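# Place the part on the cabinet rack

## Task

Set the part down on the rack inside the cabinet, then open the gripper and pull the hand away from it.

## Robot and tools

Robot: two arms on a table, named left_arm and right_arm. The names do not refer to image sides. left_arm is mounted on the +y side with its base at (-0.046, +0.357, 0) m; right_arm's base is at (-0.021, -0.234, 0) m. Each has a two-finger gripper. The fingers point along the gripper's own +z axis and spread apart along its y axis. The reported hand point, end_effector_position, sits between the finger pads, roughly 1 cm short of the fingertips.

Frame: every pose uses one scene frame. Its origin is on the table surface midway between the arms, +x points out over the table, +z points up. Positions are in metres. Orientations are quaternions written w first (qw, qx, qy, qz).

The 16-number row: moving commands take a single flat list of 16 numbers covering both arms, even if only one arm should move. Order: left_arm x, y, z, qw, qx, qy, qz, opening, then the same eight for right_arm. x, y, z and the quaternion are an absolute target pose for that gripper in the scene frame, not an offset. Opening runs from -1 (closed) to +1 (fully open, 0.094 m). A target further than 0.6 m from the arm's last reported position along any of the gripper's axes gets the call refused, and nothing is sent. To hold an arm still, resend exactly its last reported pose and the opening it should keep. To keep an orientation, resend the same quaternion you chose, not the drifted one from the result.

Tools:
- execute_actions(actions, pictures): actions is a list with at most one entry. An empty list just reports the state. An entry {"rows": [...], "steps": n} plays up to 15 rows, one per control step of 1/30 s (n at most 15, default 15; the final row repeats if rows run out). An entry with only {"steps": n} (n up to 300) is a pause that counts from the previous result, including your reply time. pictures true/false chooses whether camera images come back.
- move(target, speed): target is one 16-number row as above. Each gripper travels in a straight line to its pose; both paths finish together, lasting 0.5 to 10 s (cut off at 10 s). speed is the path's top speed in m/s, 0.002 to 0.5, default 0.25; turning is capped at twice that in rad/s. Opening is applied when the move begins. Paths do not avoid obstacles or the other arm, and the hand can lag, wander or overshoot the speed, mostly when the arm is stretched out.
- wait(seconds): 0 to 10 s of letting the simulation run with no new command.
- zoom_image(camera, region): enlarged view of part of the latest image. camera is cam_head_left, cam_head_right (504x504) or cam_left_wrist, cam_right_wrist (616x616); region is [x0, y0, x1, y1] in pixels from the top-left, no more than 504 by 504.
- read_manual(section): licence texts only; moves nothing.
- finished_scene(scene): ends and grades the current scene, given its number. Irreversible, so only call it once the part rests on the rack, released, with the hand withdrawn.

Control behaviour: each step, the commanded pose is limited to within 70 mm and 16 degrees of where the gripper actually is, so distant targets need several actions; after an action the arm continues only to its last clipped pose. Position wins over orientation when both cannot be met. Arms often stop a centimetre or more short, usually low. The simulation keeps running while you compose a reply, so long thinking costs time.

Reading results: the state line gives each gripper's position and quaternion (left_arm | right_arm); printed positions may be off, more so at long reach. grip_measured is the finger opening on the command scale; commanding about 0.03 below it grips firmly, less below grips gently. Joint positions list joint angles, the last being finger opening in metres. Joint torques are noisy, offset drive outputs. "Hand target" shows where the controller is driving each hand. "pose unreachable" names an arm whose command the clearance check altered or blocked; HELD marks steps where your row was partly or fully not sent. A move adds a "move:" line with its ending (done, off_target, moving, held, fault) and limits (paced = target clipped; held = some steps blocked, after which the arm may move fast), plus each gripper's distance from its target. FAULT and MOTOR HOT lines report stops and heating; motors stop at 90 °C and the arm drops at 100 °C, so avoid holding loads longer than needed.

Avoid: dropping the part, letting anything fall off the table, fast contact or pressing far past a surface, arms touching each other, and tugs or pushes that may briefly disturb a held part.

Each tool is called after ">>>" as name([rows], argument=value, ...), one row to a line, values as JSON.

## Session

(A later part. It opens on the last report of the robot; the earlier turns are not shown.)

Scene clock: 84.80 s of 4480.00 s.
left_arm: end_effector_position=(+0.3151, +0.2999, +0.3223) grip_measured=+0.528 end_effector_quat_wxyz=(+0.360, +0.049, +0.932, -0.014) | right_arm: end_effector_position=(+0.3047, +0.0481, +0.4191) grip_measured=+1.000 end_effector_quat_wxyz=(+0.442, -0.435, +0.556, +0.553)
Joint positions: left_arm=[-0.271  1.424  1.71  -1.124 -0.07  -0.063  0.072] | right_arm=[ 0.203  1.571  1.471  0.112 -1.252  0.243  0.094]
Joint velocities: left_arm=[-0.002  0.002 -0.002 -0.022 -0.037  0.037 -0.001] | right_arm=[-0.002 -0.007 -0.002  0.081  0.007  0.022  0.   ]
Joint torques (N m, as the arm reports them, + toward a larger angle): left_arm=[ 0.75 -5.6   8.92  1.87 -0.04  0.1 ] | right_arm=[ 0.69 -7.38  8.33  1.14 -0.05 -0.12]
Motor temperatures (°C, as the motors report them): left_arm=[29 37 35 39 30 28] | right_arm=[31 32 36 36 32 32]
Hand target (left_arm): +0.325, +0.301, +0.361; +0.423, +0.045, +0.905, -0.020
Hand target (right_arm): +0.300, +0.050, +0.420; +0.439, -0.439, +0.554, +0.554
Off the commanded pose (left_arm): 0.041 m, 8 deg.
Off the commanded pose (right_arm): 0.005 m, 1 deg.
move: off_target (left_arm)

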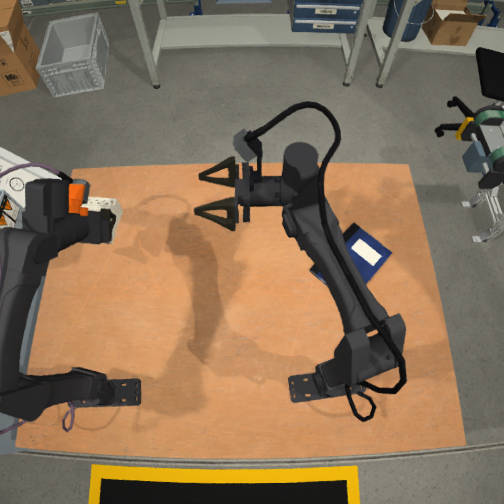

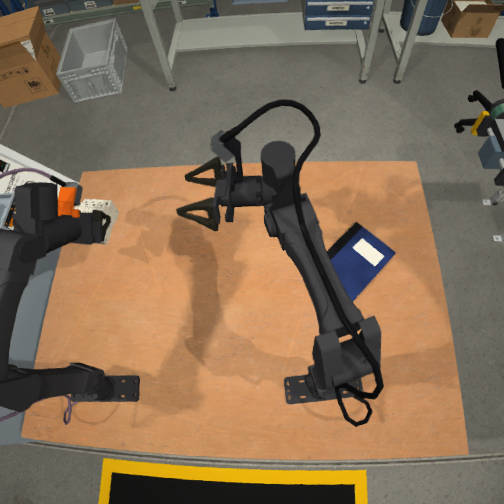

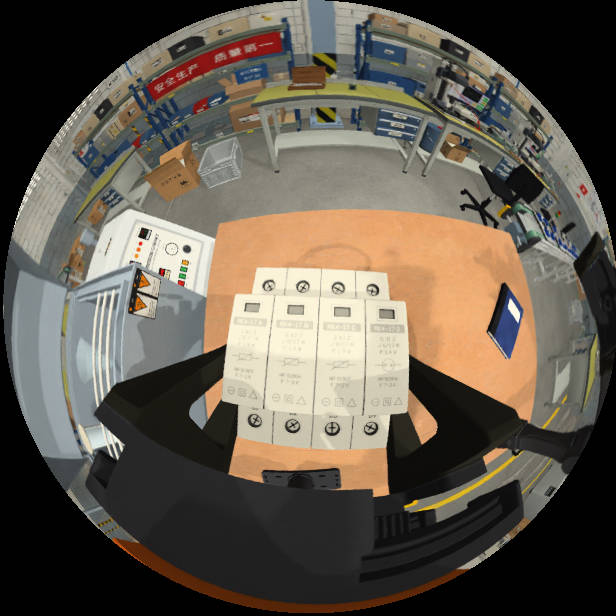

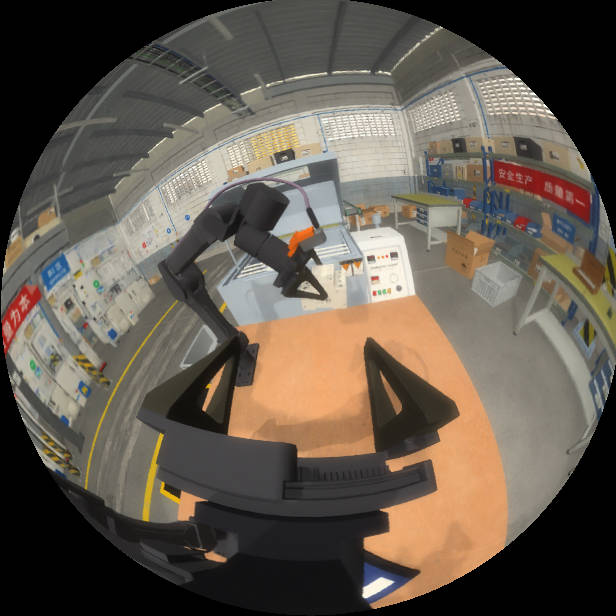

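>>> move(target=[0.28,0.60,0.43,0.327,-0.526,0.751,0.229,0.495,0.30,0.05,0.42,0.44,-0.44,0.555,0.555,1], speed=0.15)

Scene clock: 93.63 s of 4480.00 s.
left_arm: end_effector_position=(+0.2915, +0.5957, +0.4013) grip_measured=+0.528 end_effector_quat_wxyz=(+0.353, -0.490, +0.767, +0.214) | right_arm: end_effector_position=(+0.3047, +0.0481, +0.4191) grip_measured=+1.000 end_effector_quat_wxyz=(+0.442, -0.435, +0.556, +0.553)
Joint positions: left_arm=[ 0.321  1.916  2.624 -1.567 -0.517 -0.543  0.072] | right_arm=[ 0.203  1.571  1.471  0.112 -1.252  0.243  0.094]
Joint velocities: left_arm=[ 0.002 -0.002  0.007 -0.007 -0.022  0.051 -0.   ] | right_arm=[ 0.007 -0.017  0.007 -0.007 -0.066  0.007  0.   ]
Joint torques (N m, as the arm reports them, + toward a larger angle): left_arm=[ 0.6  -8.08  7.2   1.12 -0.72 -0.05] | right_arm=[ 0.72 -7.39  8.32  1.16 -0.05 -0.12]
Motor temperatures (°C, as the motors report them): left_arm=[29 37 36 40 30 28] | right_arm=[31 33 36 36 32 32]
Hand target (left_arm): +0.275, +0.601, +0.426; +0.382, -0.504, +0.739, +0.232
Hand target (right_arm): +0.300, +0.050, +0.420; +0.439, -0.439, +0.554, +0.554
Off the commanded pose (left_arm): 0.031 m, 6 deg.
Off the commanded pose (right_arm): 0.005 m, 1 deg.
joint sent to its limit (left arm) — the command would take joint 4 (wrist pitch) past its lower limit, so that joint was sent only as far as its limit.
After step 90, 1.03 s passed at rest.
move: off_target (left_arm)

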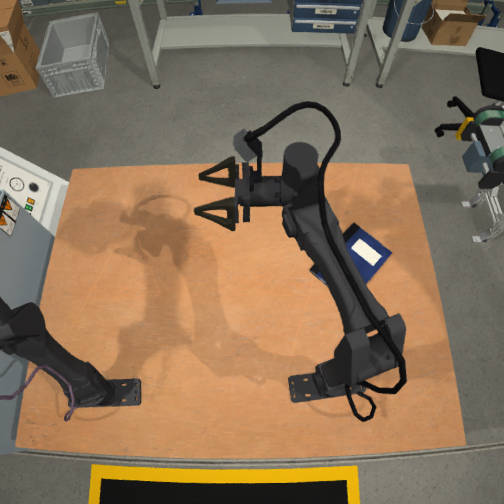

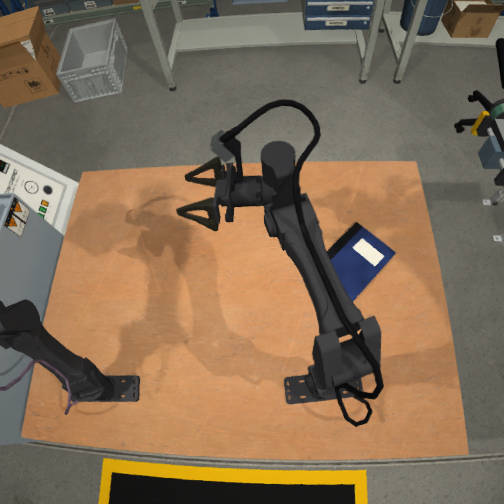

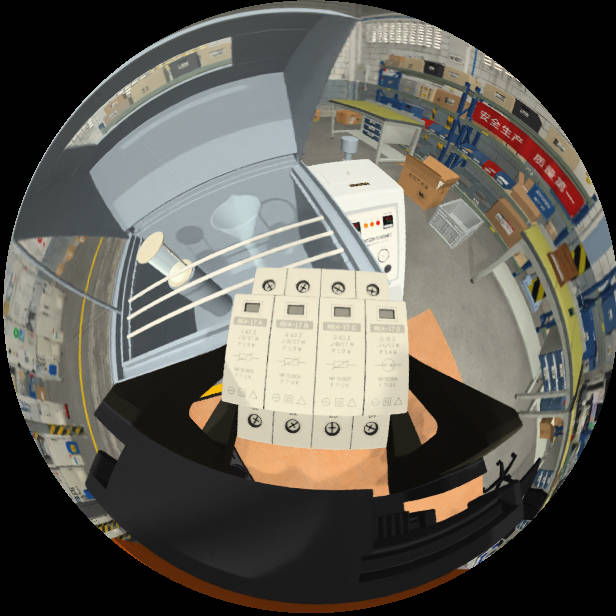

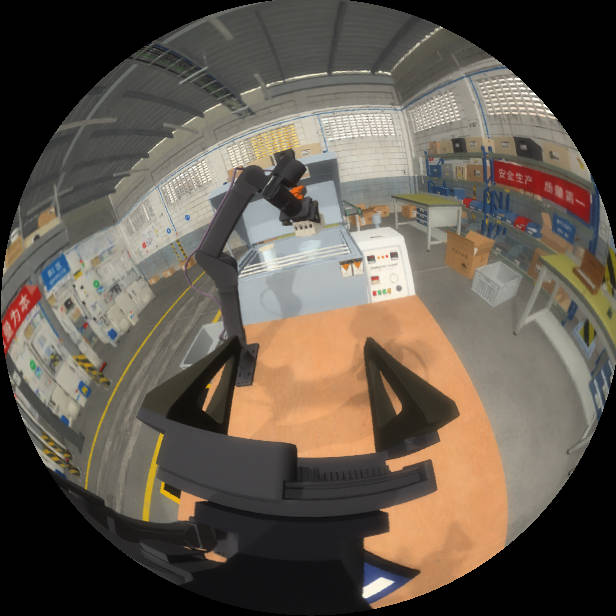

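>>> move(target=[0.27,0.72,0.42,0.327,-0.526,0.751,0.229,0.495,0.30,0.05,0.42,0.44,-0.44,0.555,0.555,1], speed=0.08)

Scene clock: 99.37 s of 4480.00 s.
left_arm: end_effector_position=(+0.2638, +0.7083, +0.3739) grip_measured=+0.528 end_effector_quat_wxyz=(+0.317, -0.506, +0.769, +0.227) | right_arm: end_effector_position=(+0.3047, +0.0481, +0.4191) grip_measured=+1.000 end_effector_quat_wxyz=(+0.442, -0.435, +0.556, +0.553)
Joint positions: left_arm=[ 0.641  2.121  2.836 -1.545 -0.343 -0.313  0.072] | right_arm=[ 0.203  1.571  1.471  0.112 -1.252  0.243  0.094]
Joint velocities: left_arm=[ 0.007 -0.017  0.017  0.051 -0.022 -0.007  0.001] | right_arm=[-0.007 -0.002 -0.007 -0.051  0.066 -0.051  0.   ]
Joint torques (N m, as the arm reports them, + toward a larger angle): left_arm=[  0.43 -10.17   7.4    2.07  -0.37   0.1 ] | right_arm=[ 0.71 -7.42  8.32  1.16 -0.05 -0.12]
Motor temperatures (°C, as the motors report them): left_arm=[29 38 36 40 31 28] | right_arm=[31 33 36 36 32 32]
Hand target (left_arm): +0.263, +0.715, +0.418; +0.390, -0.502, +0.731, +0.248
Hand target (right_arm): +0.300, +0.050, +0.420; +0.439, -0.439, +0.554, +0.554
Off the commanded pose (left_arm): 0.048 m, 3 deg.
Off the commanded pose (right_arm): 0.005 m, 1 deg.
elbow stopped short (left arm): the move would have taken joint 3 (elbow) straighter than the controller allows; a more bent joint 3 avoids this.
After step 90, 0.70 s passed at rest.
move: off_target (left_arm)

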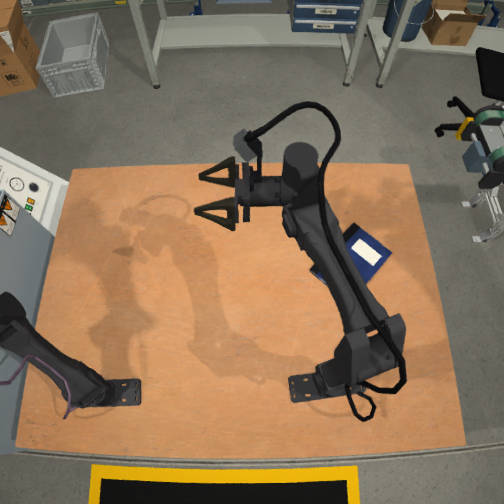

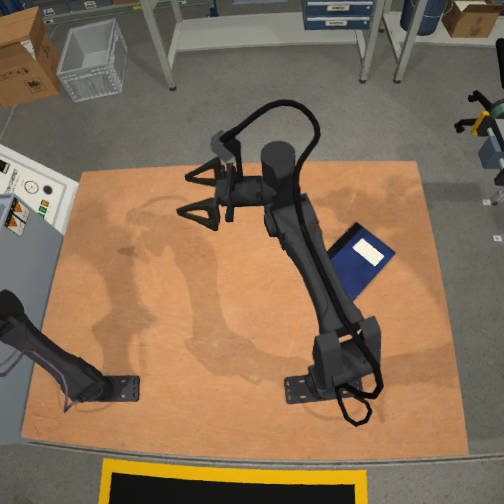

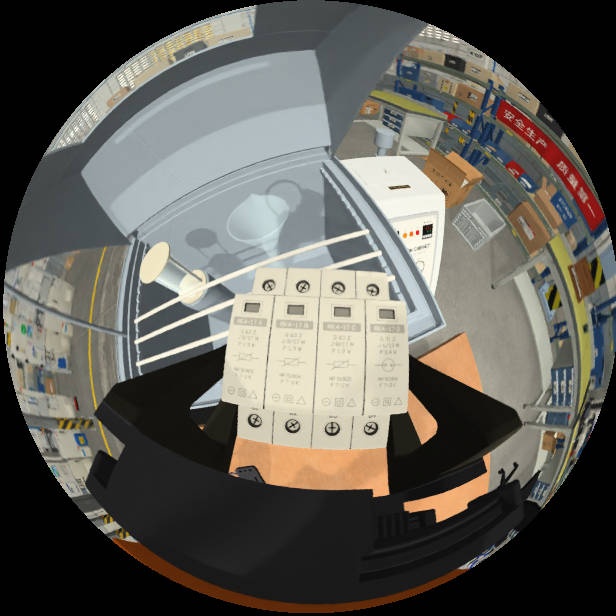

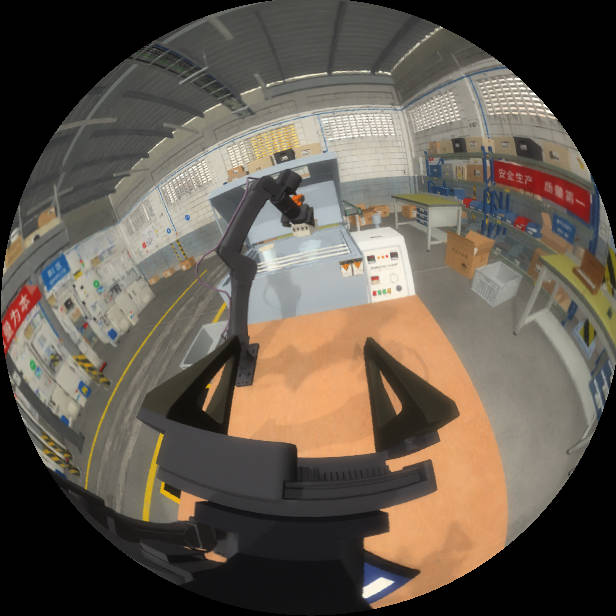

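>>> move(target=[0.26,0.75,0.375,0.327,-0.526,0.751,0.229,0.495,0.30,0.20,0.45,0.44,-0.44,0.555,0.555,1], speed=0.08)

Scene clock: 103.90 s of 4480.00 s.
left_arm: end_effector_position=(+0.2554, +0.7351, +0.3337) grip_measured=+0.528 end_effector_quat_wxyz=(+0.271, -0.526, +0.779, +0.209) | right_arm: end_effector_position=(+0.3008, +0.1967, +0.4480) grip_measured=+1.000 end_effector_quat_wxyz=(+0.438, -0.437, +0.554, +0.558)
Joint positions: left_arm=[ 0.713  2.198  2.836 -1.565 -0.289 -0.3    0.072] | right_arm=[ 0.558  1.874  1.94  -0.058 -0.911  0.243  0.094]
Joint velocities: left_arm=[-0.002  0.002 -0.002  0.007 -0.022 -0.037 -0.001] | right_arm=[-0.017  0.002  0.007  0.037 -0.066 -0.022  0.   ]
Joint torques (N m, as the arm reports them, + toward a larger angle): left_arm=[  0.67 -10.65   7.58   1.91  -0.31   0.1 ] | right_arm=[ 0.33 -8.53 11.05  1.36  0.04 -0.08]
Motor temperatures (°C, as the motors report them): left_arm=[29 39 36 41 31 28] | right_arm=[31 33 36 36 32 32]
Hand target (left_arm): +0.256, +0.746, +0.374; +0.338, -0.522, +0.747, +0.233
Hand target (right_arm): +0.302, +0.199, +0.450; +0.440, -0.438, +0.554, +0.555
Off the commanded pose (left_arm): 0.044 m, 8 deg.
Off the commanded pose (right_arm): 0.004 m, 0 deg.
elbow stopped short (left arm): the move would have taken joint 3 (elbow) straighter than the controller allows; a more bent joint 3 avoids this.
move: off_target (left_arm)

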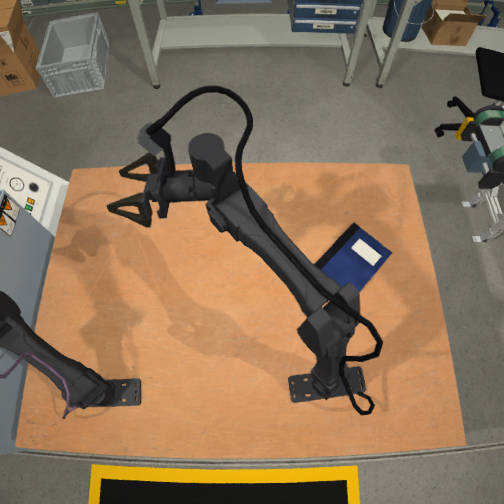

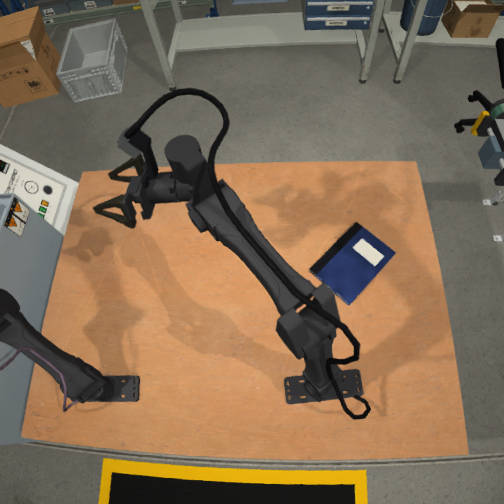

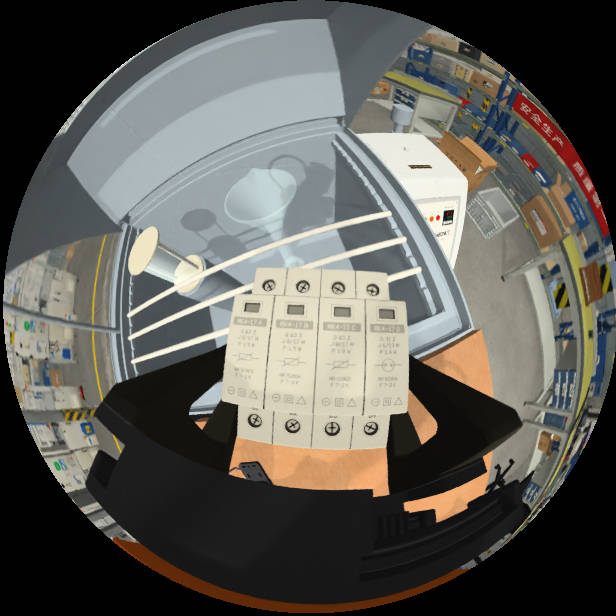

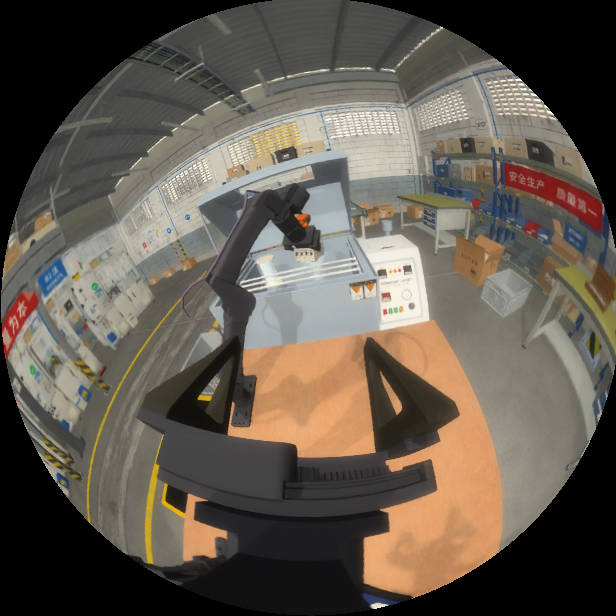

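>>> move(target=[0.27,0.58,0.43,0.327,-0.526,0.751,0.229,0.495,0.30,0.05,0.42,0.44,-0.44,0.555,0.555,1], speed=0.15)

>>> move(target=[0.34,0.30,0.12,0.42,0,0.907,0,0.495,0.30,0.05,0.42,0.44,-0.44,0.555,0.555,1], speed=0.2)

>>> move(target=[0.34,0.30,0.058,0.42,0,0.907,0,0.495,0.30,0.05,0.42,0.44,-0.44,0.555,0.555,1], speed=0.04)

Scene clock: 109.43 s of 4480.00 s.
left_arm: end_effector_position=(+0.2906, +0.5780, +0.4088) grip_measured=+0.528 end_effector_quat_wxyz=(+0.367, -0.491, +0.762, +0.210) | right_arm: end_effector_position=(+0.3055, +0.0540, +0.4150) grip_measured=+1.000 end_effector_quat_wxyz=(+0.432, -0.434, +0.563, +0.555)
Joint positions: left_arm=[ 0.268  1.876  2.59  -1.567 -0.549 -0.59   0.072] | right_arm=[ 0.218  1.586  1.49   0.067 -1.243  0.225  0.094]
Joint velocities: left_arm=[-0.002  0.002  0.007 -0.037  0.022 -0.037 -0.   ] | right_arm=[0.012 0.012 0.002 0.037 0.037 0.007 0.   ]
Joint torques (N m, as the arm reports them, + toward a larger angle): left_arm=[-0.28 -9.3   4.66  1.11 -0.77 -0.07] | right_arm=[-0.16 -9.12  6.25  1.38 -0.12 -0.06]
Motor temperatures (°C, as the motors report them): left_arm=[29 40 36 41 31 28] | right_arm=[31 34 37 37 32 32]
Hand target (left_arm): +0.272, +0.579, +0.430; +0.389, -0.501, +0.739, +0.228
Hand target (right_arm): +0.298, +0.051, +0.419; +0.439, -0.440, +0.555, +0.553
Off the commanded pose (left_arm): 0.030 m, 7 deg.
Off the commanded pose (right_arm): 0.008 m, 1 deg.
joint sent to its limit (left arm) — the command would take joint 4 (wrist pitch) past its lower limit, so that joint was sent only as far as its limit.
After step 90, 0.77 s passed at rest.
move: off_target (left_arm)

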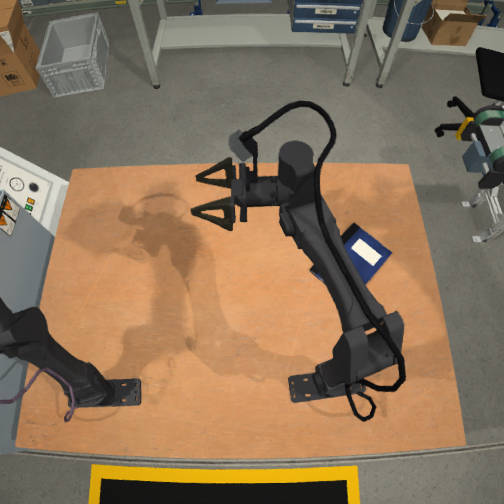

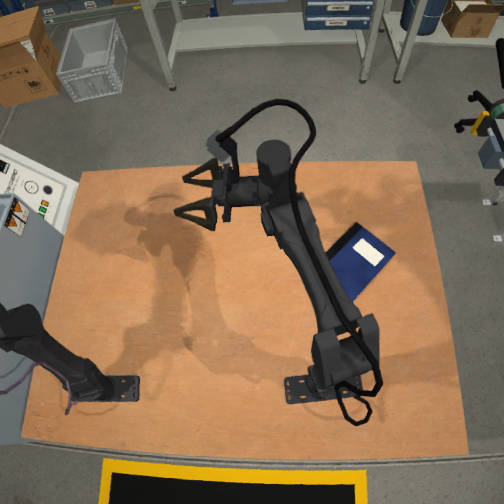

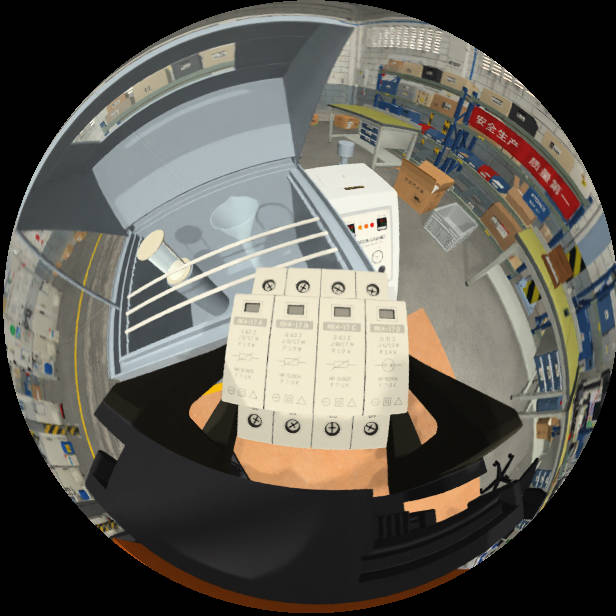

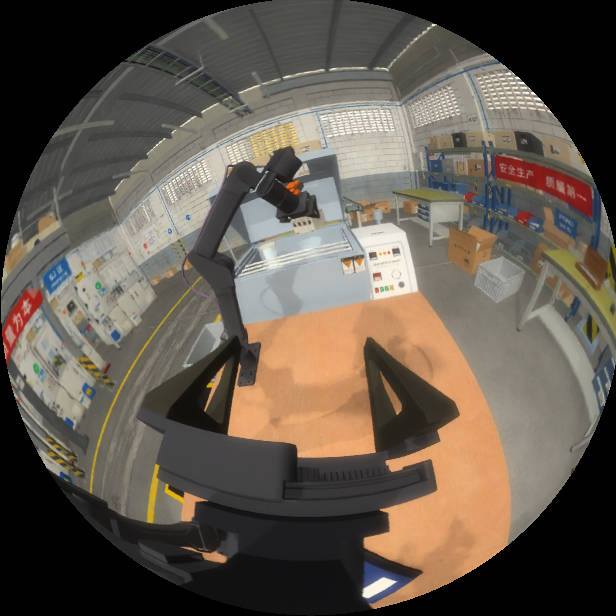

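Scene clock: 113.00 s of 4480.00 s.
left_arm: end_effector_position=(+0.3177, +0.3050, +0.0937) grip_measured=+0.528 end_effector_quat_wxyz=(+0.359, +0.000, +0.933, +0.010) | right_arm: end_effector_position=(+0.3047, +0.0541, +0.4167) grip_measured=+1.000 end_effector_quat_wxyz=(+0.435, -0.437, +0.558, +0.555)
Joint positions: left_arm=[-0.304  1.39   0.745 -0.207 -0.17  -0.163  0.072] | right_arm=[ 0.218  1.586  1.49   0.08  -1.248  0.226  0.094]
Joint velocities: left_arm=[-0.007 -0.007  0.002  0.007  0.037  0.037 -0.   ] | right_arm=[-0.017  0.017 -0.012 -0.066  0.022 -0.007  0.   ]
Joint torques (N m, as the arm reports them, + toward a larger angle): left_arm=[-0.38 -5.03  7.59  2.12 -0.17  0.08] | right_arm=[-0.45 -8.68  6.58  1.38 -0.12  0.02]
Motor temperatures (°C, as the motors report them): left_arm=[29 40 36 42 31 28] | right_arm=[31 34 36 37 32 32]
Hand target (left_arm): +0.341, +0.299, +0.125; +0.419, -0.000, +0.908, -0.000
Hand target (right_arm): +0.300, +0.050, +0.420; +0.439, -0.439, +0.554, +0.554
Off the commanded pose (left_arm): 0.035 m, 8 deg.
Off the commanded pose (right_arm): 0.007 m, 1 deg.
move: off_target (left_arm)

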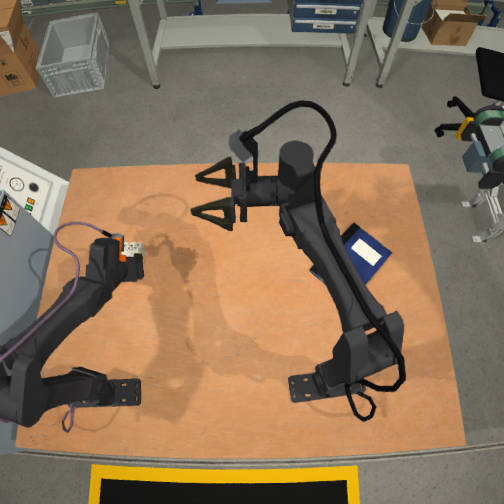

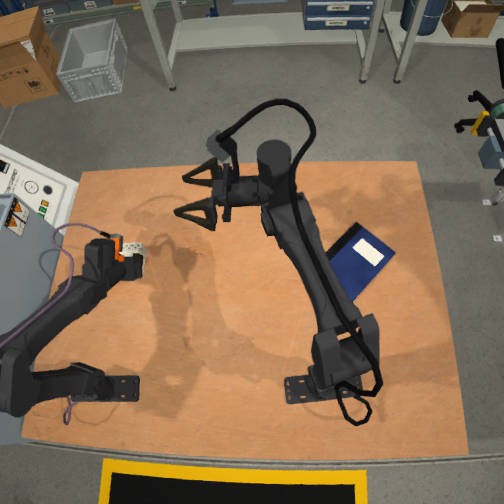

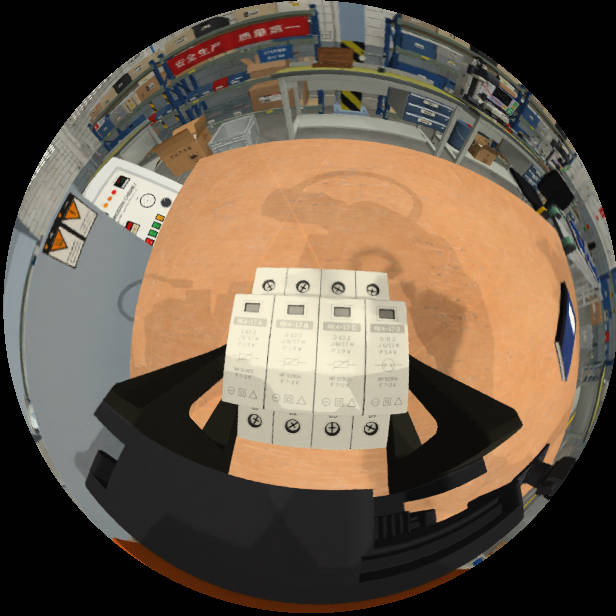

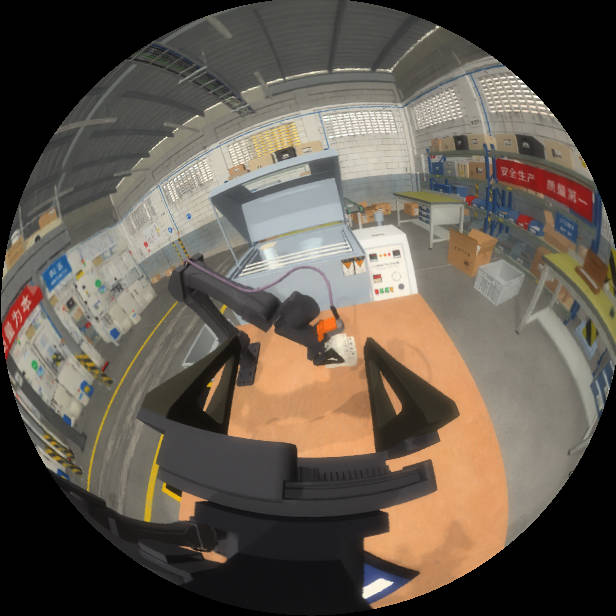

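Scene clock: 115.03 s of 4480.00 s.
left_arm: end_effector_position=(+0.3261, +0.3021, +0.0428) grip_measured=+0.528 end_effector_quat_wxyz=(+0.385, -0.001, +0.923, +0.001) | right_arm: end_effector_position=(+0.3047, +0.0541, +0.4167) grip_measured=+1.000 end_effector_quat_wxyz=(+0.435, -0.437, +0.558, +0.555)
Joint positions: left_arm=[-0.304  1.537  0.589  0.154 -0.164 -0.163  0.072] | right_arm=[ 0.218  1.586  1.49   0.08  -1.248  0.226  0.094]
Joint velocities: left_arm=[-0.012  0.007 -0.012 -0.007 -0.022  0.037  0.   ] | right_arm=[-0.002 -0.002 -0.012 -0.007  0.022 -0.037  0.   ]
Joint torques (N m, as the arm reports them, + toward a larger angle): left_arm=[-0.12 -5.08  5.65  1.86 -0.2   0.12] | right_arm=[-0.46 -8.67  6.62  1.37 -0.12  0.03]
Motor temperatures (°C, as the motors report them): left_arm=[29 39 35 42 31 28] | right_arm=[31 34 36 37 32 32]
Hand target (left_arm): +0.339, +0.300, +0.058; +0.419, -0.000, +0.908, +0.001
Hand target (right_arm): +0.300, +0.050, +0.420; +0.439, -0.439, +0.554, +0.554
Off the commanded pose (left_arm): 0.021 m, 4 deg.
Off the commanded pose (right_arm): 0.007 m, 1 deg.
move: off_target (left_arm)

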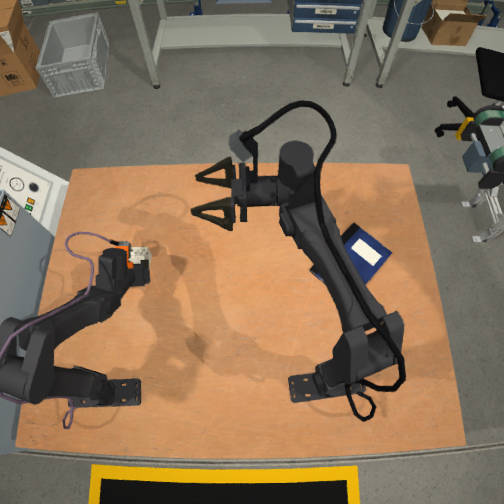

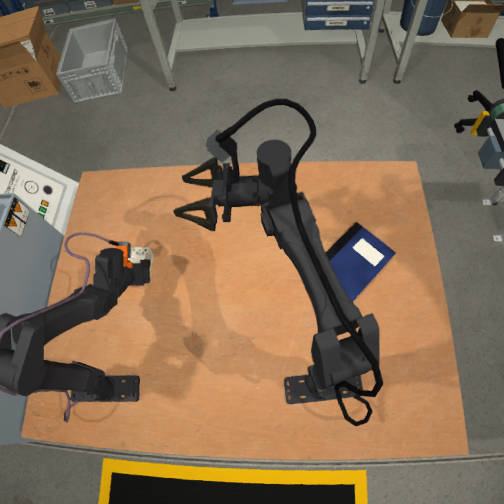

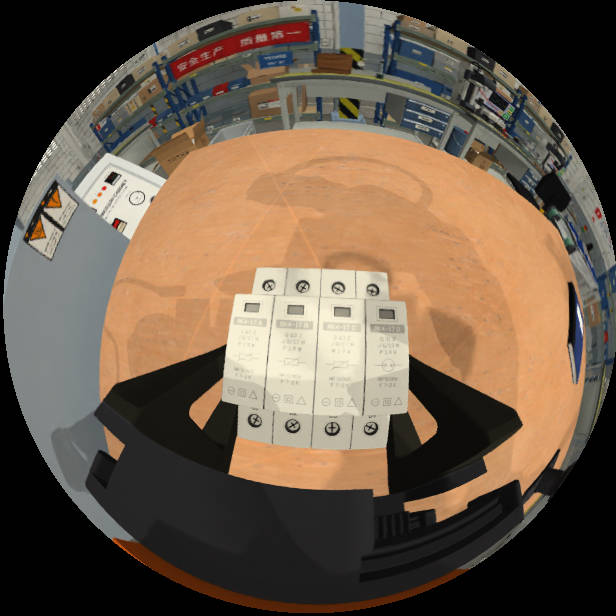

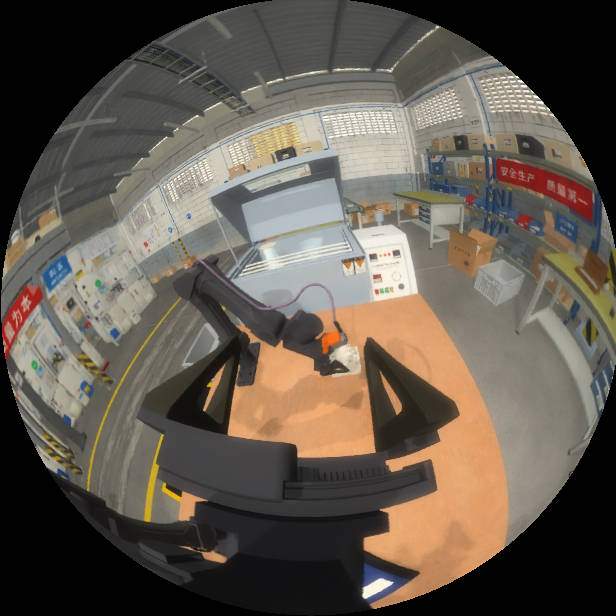

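>>> move(target=[0.34,0.30,0.056,0.42,0,0.907,0,0.88,0.30,0.05,0.42,0.44,-0.44,0.555,0.555,1], speed=0.04)

>>> move(target=[0.34,0.30,0.058,0.60,0,0.80,0,0.88,0.30,0.05,0.42,0.44,-0.44,0.555,0.555,1], speed=0.1)

Scene clock: 117.70 s of 4480.00 s.
left_arm: end_effector_position=(+0.3347, +0.3001, +0.0516) grip_measured=+0.878 end_effector_quat_wxyz=(+0.408, -0.002, +0.913, -0.003) | right_arm: end_effector_position=(+0.3047, +0.0541, +0.4167) grip_measured=+1.000 end_effector_quat_wxyz=(+0.435, -0.437, +0.558, +0.555)
Joint positions: left_arm=[-0.304  1.538  0.588  0.207 -0.164 -0.16   0.088] | right_arm=[ 0.218  1.586  1.49   0.08  -1.248  0.226  0.094]
Joint velocities: left_arm=[-0.002 -0.002  0.002  0.037  0.022 -0.066 -0.   ] | right_arm=[ 0.012  0.007 -0.012  0.037 -0.051 -0.007  0.   ]
Joint torques (N m, as the arm reports them, + toward a larger angle): left_arm=[-0.12 -4.48  5.5   1.58 -0.18  0.09] | right_arm=[-0.4  -8.65  6.59  1.37 -0.12  0.03]
Motor temperatures (°C, as the motors report them): left_arm=[29 39 35 42 31 28] | right_arm=[31 34 36 37 32 32]
Hand target (left_arm): +0.340, +0.300, +0.056; +0.420, +0.000, +0.908, +0.000
Hand target (right_arm): +0.300, +0.050, +0.420; +0.439, -0.440, +0.554, +0.554
Off the commanded pose (left_arm): 0.007 m, 2 deg.
Off the commanded pose (right_arm): 0.007 m, 1 deg.
move: done

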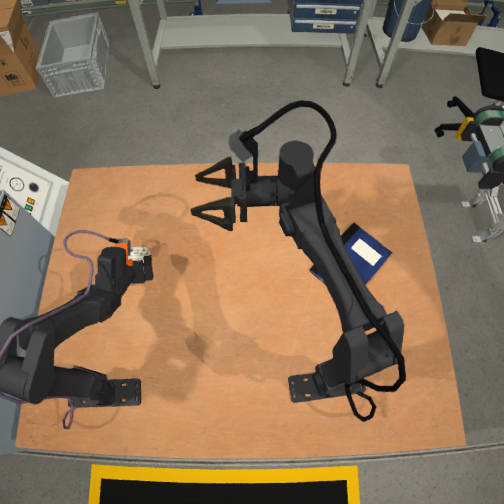

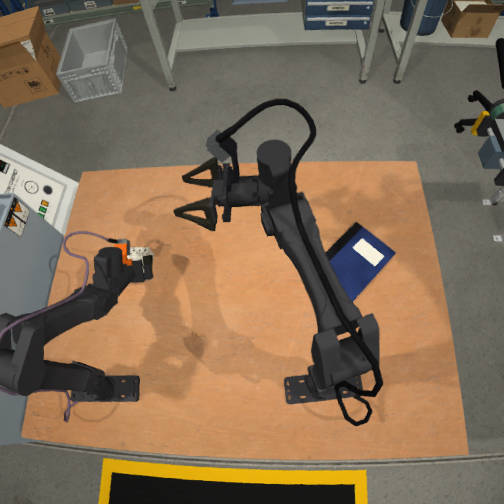

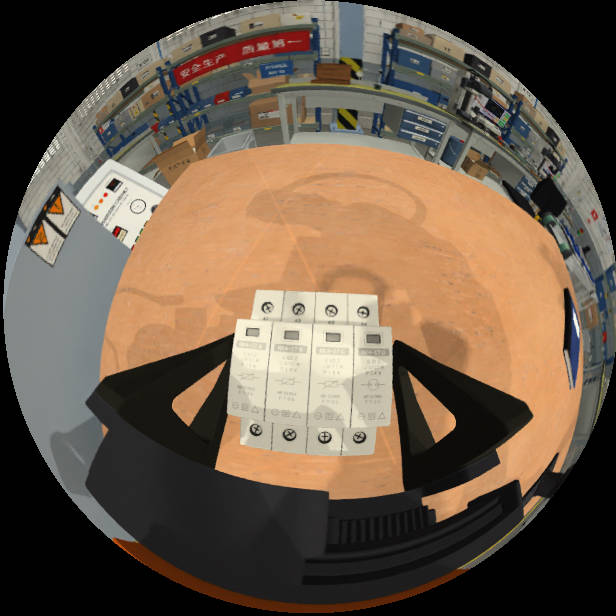

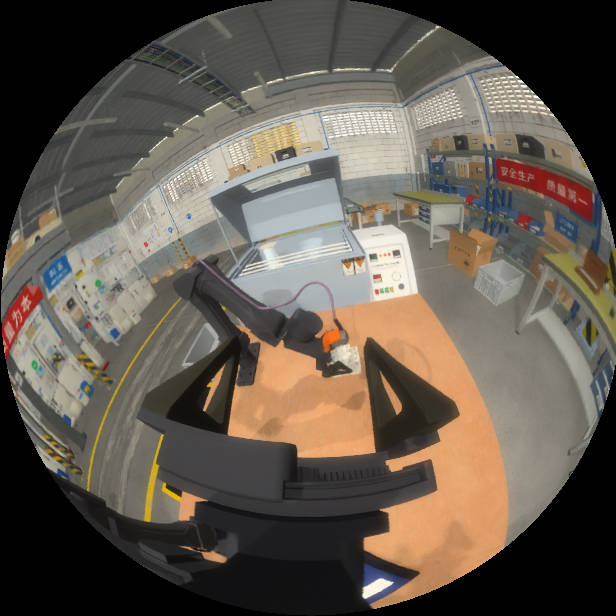

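Scene clock: 120.60 s of 4480.00 s.
left_arm: end_effector_position=(+0.3420, +0.3013, +0.0556) grip_measured=+0.878 end_effector_quat_wxyz=(+0.595, -0.003, +0.804, -0.002) | right_arm: end_effector_position=(+0.3047, +0.0541, +0.4167) grip_measured=+1.000 end_effector_quat_wxyz=(+0.435, -0.437, +0.558, +0.555)
Joint positions: left_arm=[-0.333  1.849  0.299  1.243 -0.245 -0.083  0.088] | right_arm=[ 0.218  1.586  1.49   0.08  -1.248  0.226  0.094]
Joint velocities: left_arm=[ 0.007  0.012  0.002  0.037 -0.051 -0.037 -0.001] | right_arm=[-0.012 -0.007 -0.022 -0.066 -0.037 -0.066  0.   ]
Joint torques (N m, as the arm reports them, + toward a larger angle): left_arm=[-0.75 -4.57  2.5   1.85 -0.18  0.1 ] | right_arm=[-0.47 -8.65  6.58  1.38 -0.11  0.03]
Motor temperatures (°C, as the motors report them): left_arm=[29 38 35 42 31 28] | right_arm=[31 34 36 37 32 32]
Hand target (left_arm): +0.340, +0.300, +0.057; +0.600, +0.001, +0.800, +0.001
Hand target (right_arm): +0.300, +0.050, +0.420; +0.439, -0.439, +0.554, +0.554
Off the commanded pose (left_arm): 0.003 m, 1 deg.
Off the commanded pose (right_arm): 0.007 m, 1 deg.
move: done

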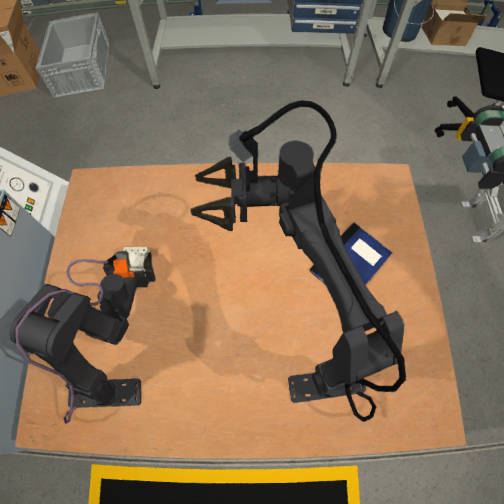

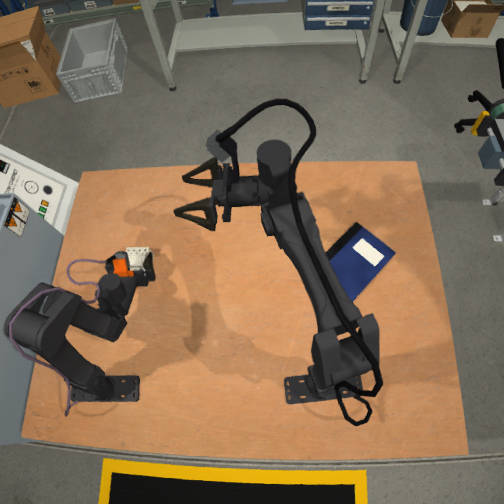

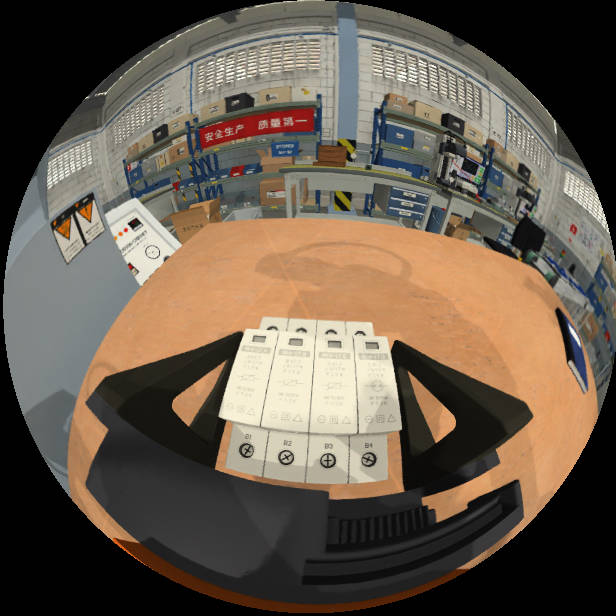

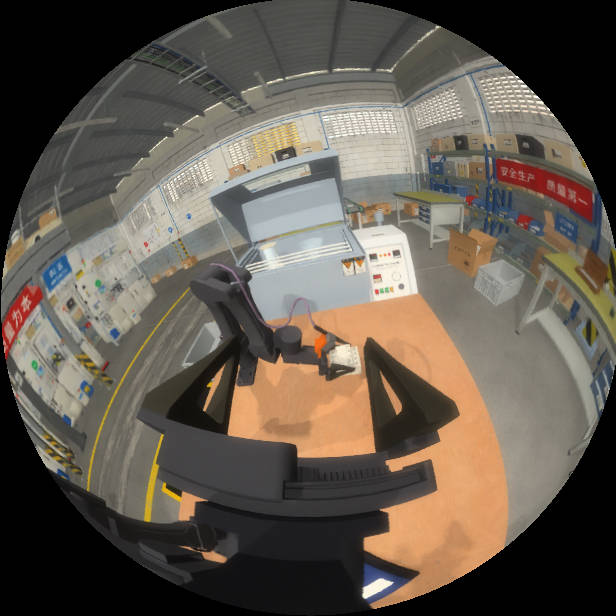

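>>> move(target=[0.335,0.303,0.038,0.60,0,0.80,0,0.88,0.30,0.05,0.42,0.44,-0.44,0.555,0.555,1], speed=0.03)

>>> move(target=[0.335,0.303,0.038,0.60,0,0.80,0,0.495,0.30,0.05,0.42,0.44,-0.44,0.555,0.555,1])

Scene clock: 122.77 s of 4480.00 s.
left_arm: end_effector_position=(+0.3374, +0.3026, +0.0366) grip_measured=+0.878 end_effector_quat_wxyz=(+0.596, -0.003, +0.803, -0.002) | right_arm: end_effector_position=(+0.3047, +0.0541, +0.4167) grip_measured=+1.000 end_effector_quat_wxyz=(+0.435, -0.437, +0.558, +0.555)
Joint positions: left_arm=[-0.333  1.987  0.279  1.405 -0.246 -0.083  0.088] | right_arm=[ 0.218  1.586  1.49   0.08  -1.248  0.226  0.094]
Joint velocities: left_arm=[-0.007 -0.002 -0.022  0.081  0.022 -0.051  0.   ] | right_arm=[-0.012 -0.017 -0.007 -0.081  0.007 -0.022  0.   ]
Joint torques (N m, as the arm reports them, + toward a larger angle): left_arm=[-0.14 -4.89  1.69  1.84 -0.09  0.09] | right_arm=[-0.4  -8.69  6.59  1.37 -0.12  0.03]
Motor temperatures (°C, as the motors report them): left_arm=[29 38 35 43 31 28] | right_arm=[31 35 36 37 32 32]
Hand target (left_arm): +0.335, +0.303, +0.037; +0.600, -0.000, +0.800, +0.000
Hand target (right_arm): +0.300, +0.050, +0.420; +0.439, -0.439, +0.554, +0.554
Off the commanded pose (left_arm): 0.003 m, 1 deg.
Off the commanded pose (right_arm): 0.007 m, 1 deg.
move: done

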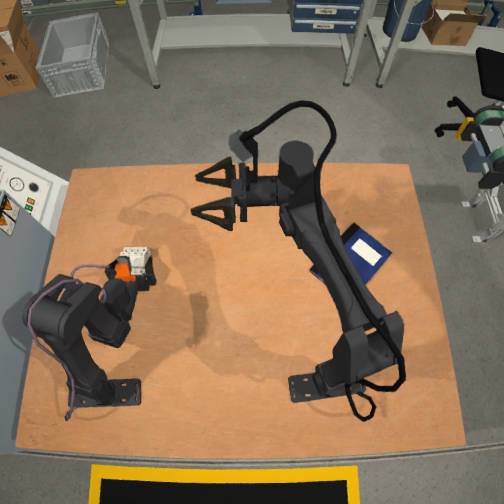

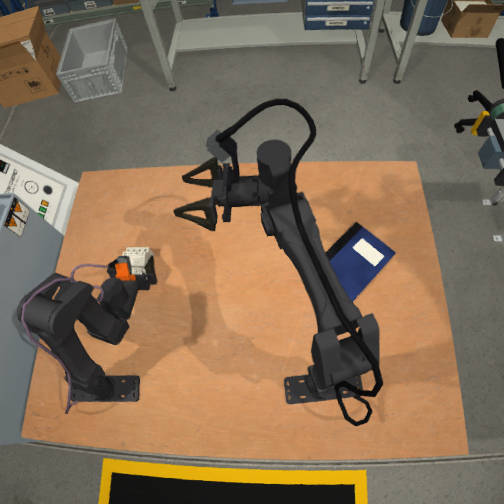

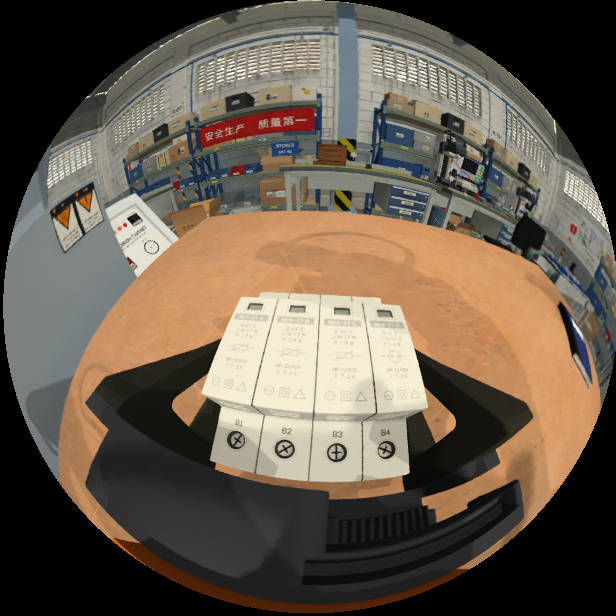

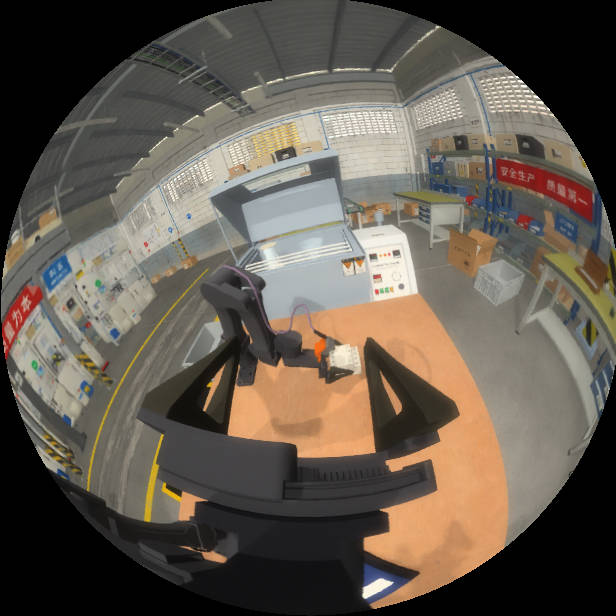

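Scene clock: 123.47 s of 4480.00 s.
left_arm: end_effector_position=(+0.3374, +0.3026, +0.0366) grip_measured=+0.528 end_effector_quat_wxyz=(+0.596, -0.003, +0.803, -0.002) | right_arm: end_effector_position=(+0.3047, +0.0541, +0.4167) grip_measured=+1.000 end_effector_quat_wxyz=(+0.435, -0.437, +0.558, +0.555)
Joint positions: left_arm=[-0.333  1.987  0.279  1.405 -0.246 -0.083  0.072] | right_arm=[ 0.218  1.586  1.49   0.08  -1.248  0.226  0.094]
Joint velocities: left_arm=[ 0.022  0.002 -0.007 -0.051  0.007 -0.007  0.   ] | right_arm=[-0.002  0.007 -0.007  0.066 -0.022  0.022  0.   ]
Joint torques (N m, as the arm reports them, + toward a larger angle): left_arm=[-0.12 -5.17  1.68  1.82 -0.09  0.1 ] | right_arm=[-0.44 -8.62  6.59  1.37 -0.1   0.02]
Motor temperatures (°C, as the motors report them): left_arm=[29 38 34 43 31 28] | right_arm=[31 35 36 37 32 32]
Hand target (left_arm): +0.335, +0.303, +0.038; +0.600, -0.000, +0.800, -0.000
Hand target (right_arm): +0.300, +0.050, +0.420; +0.439, -0.439, +0.554, +0.554
Off the commanded pose (left_arm): 0.003 m, 1 deg.
Off the commanded pose (right_arm): 0.007 m, 1 deg.
move: done

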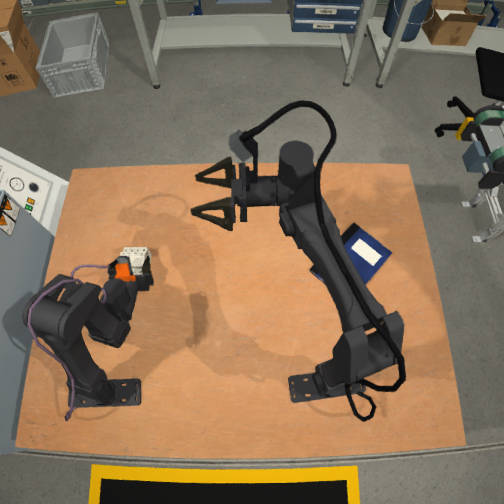

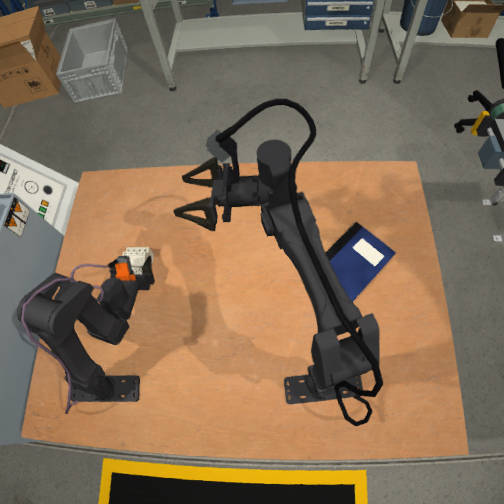

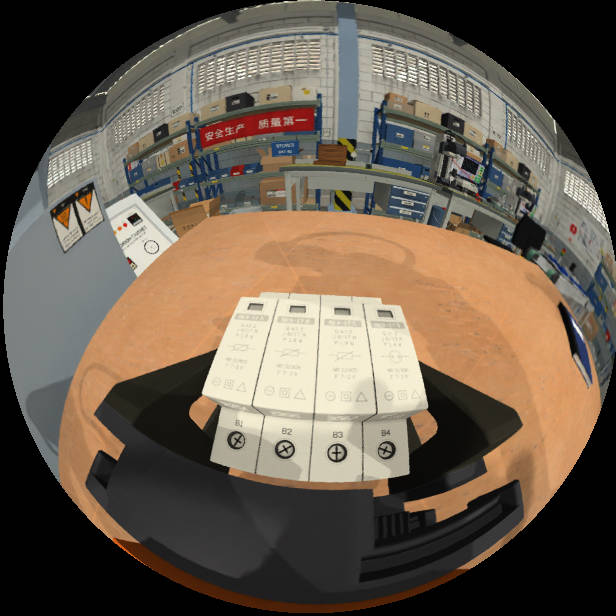

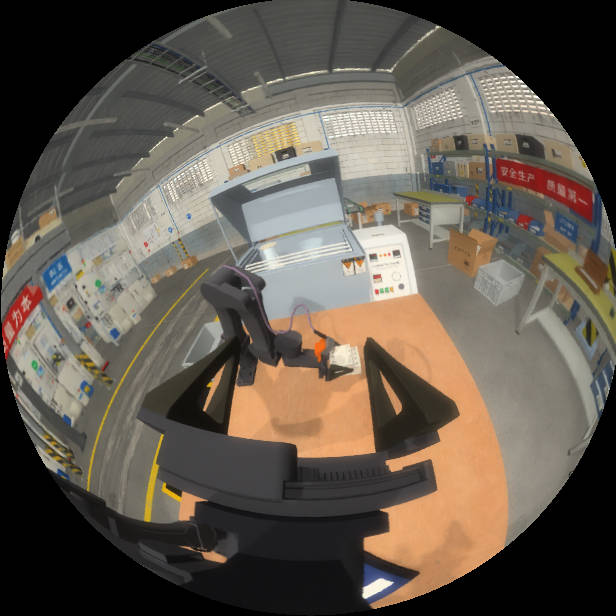

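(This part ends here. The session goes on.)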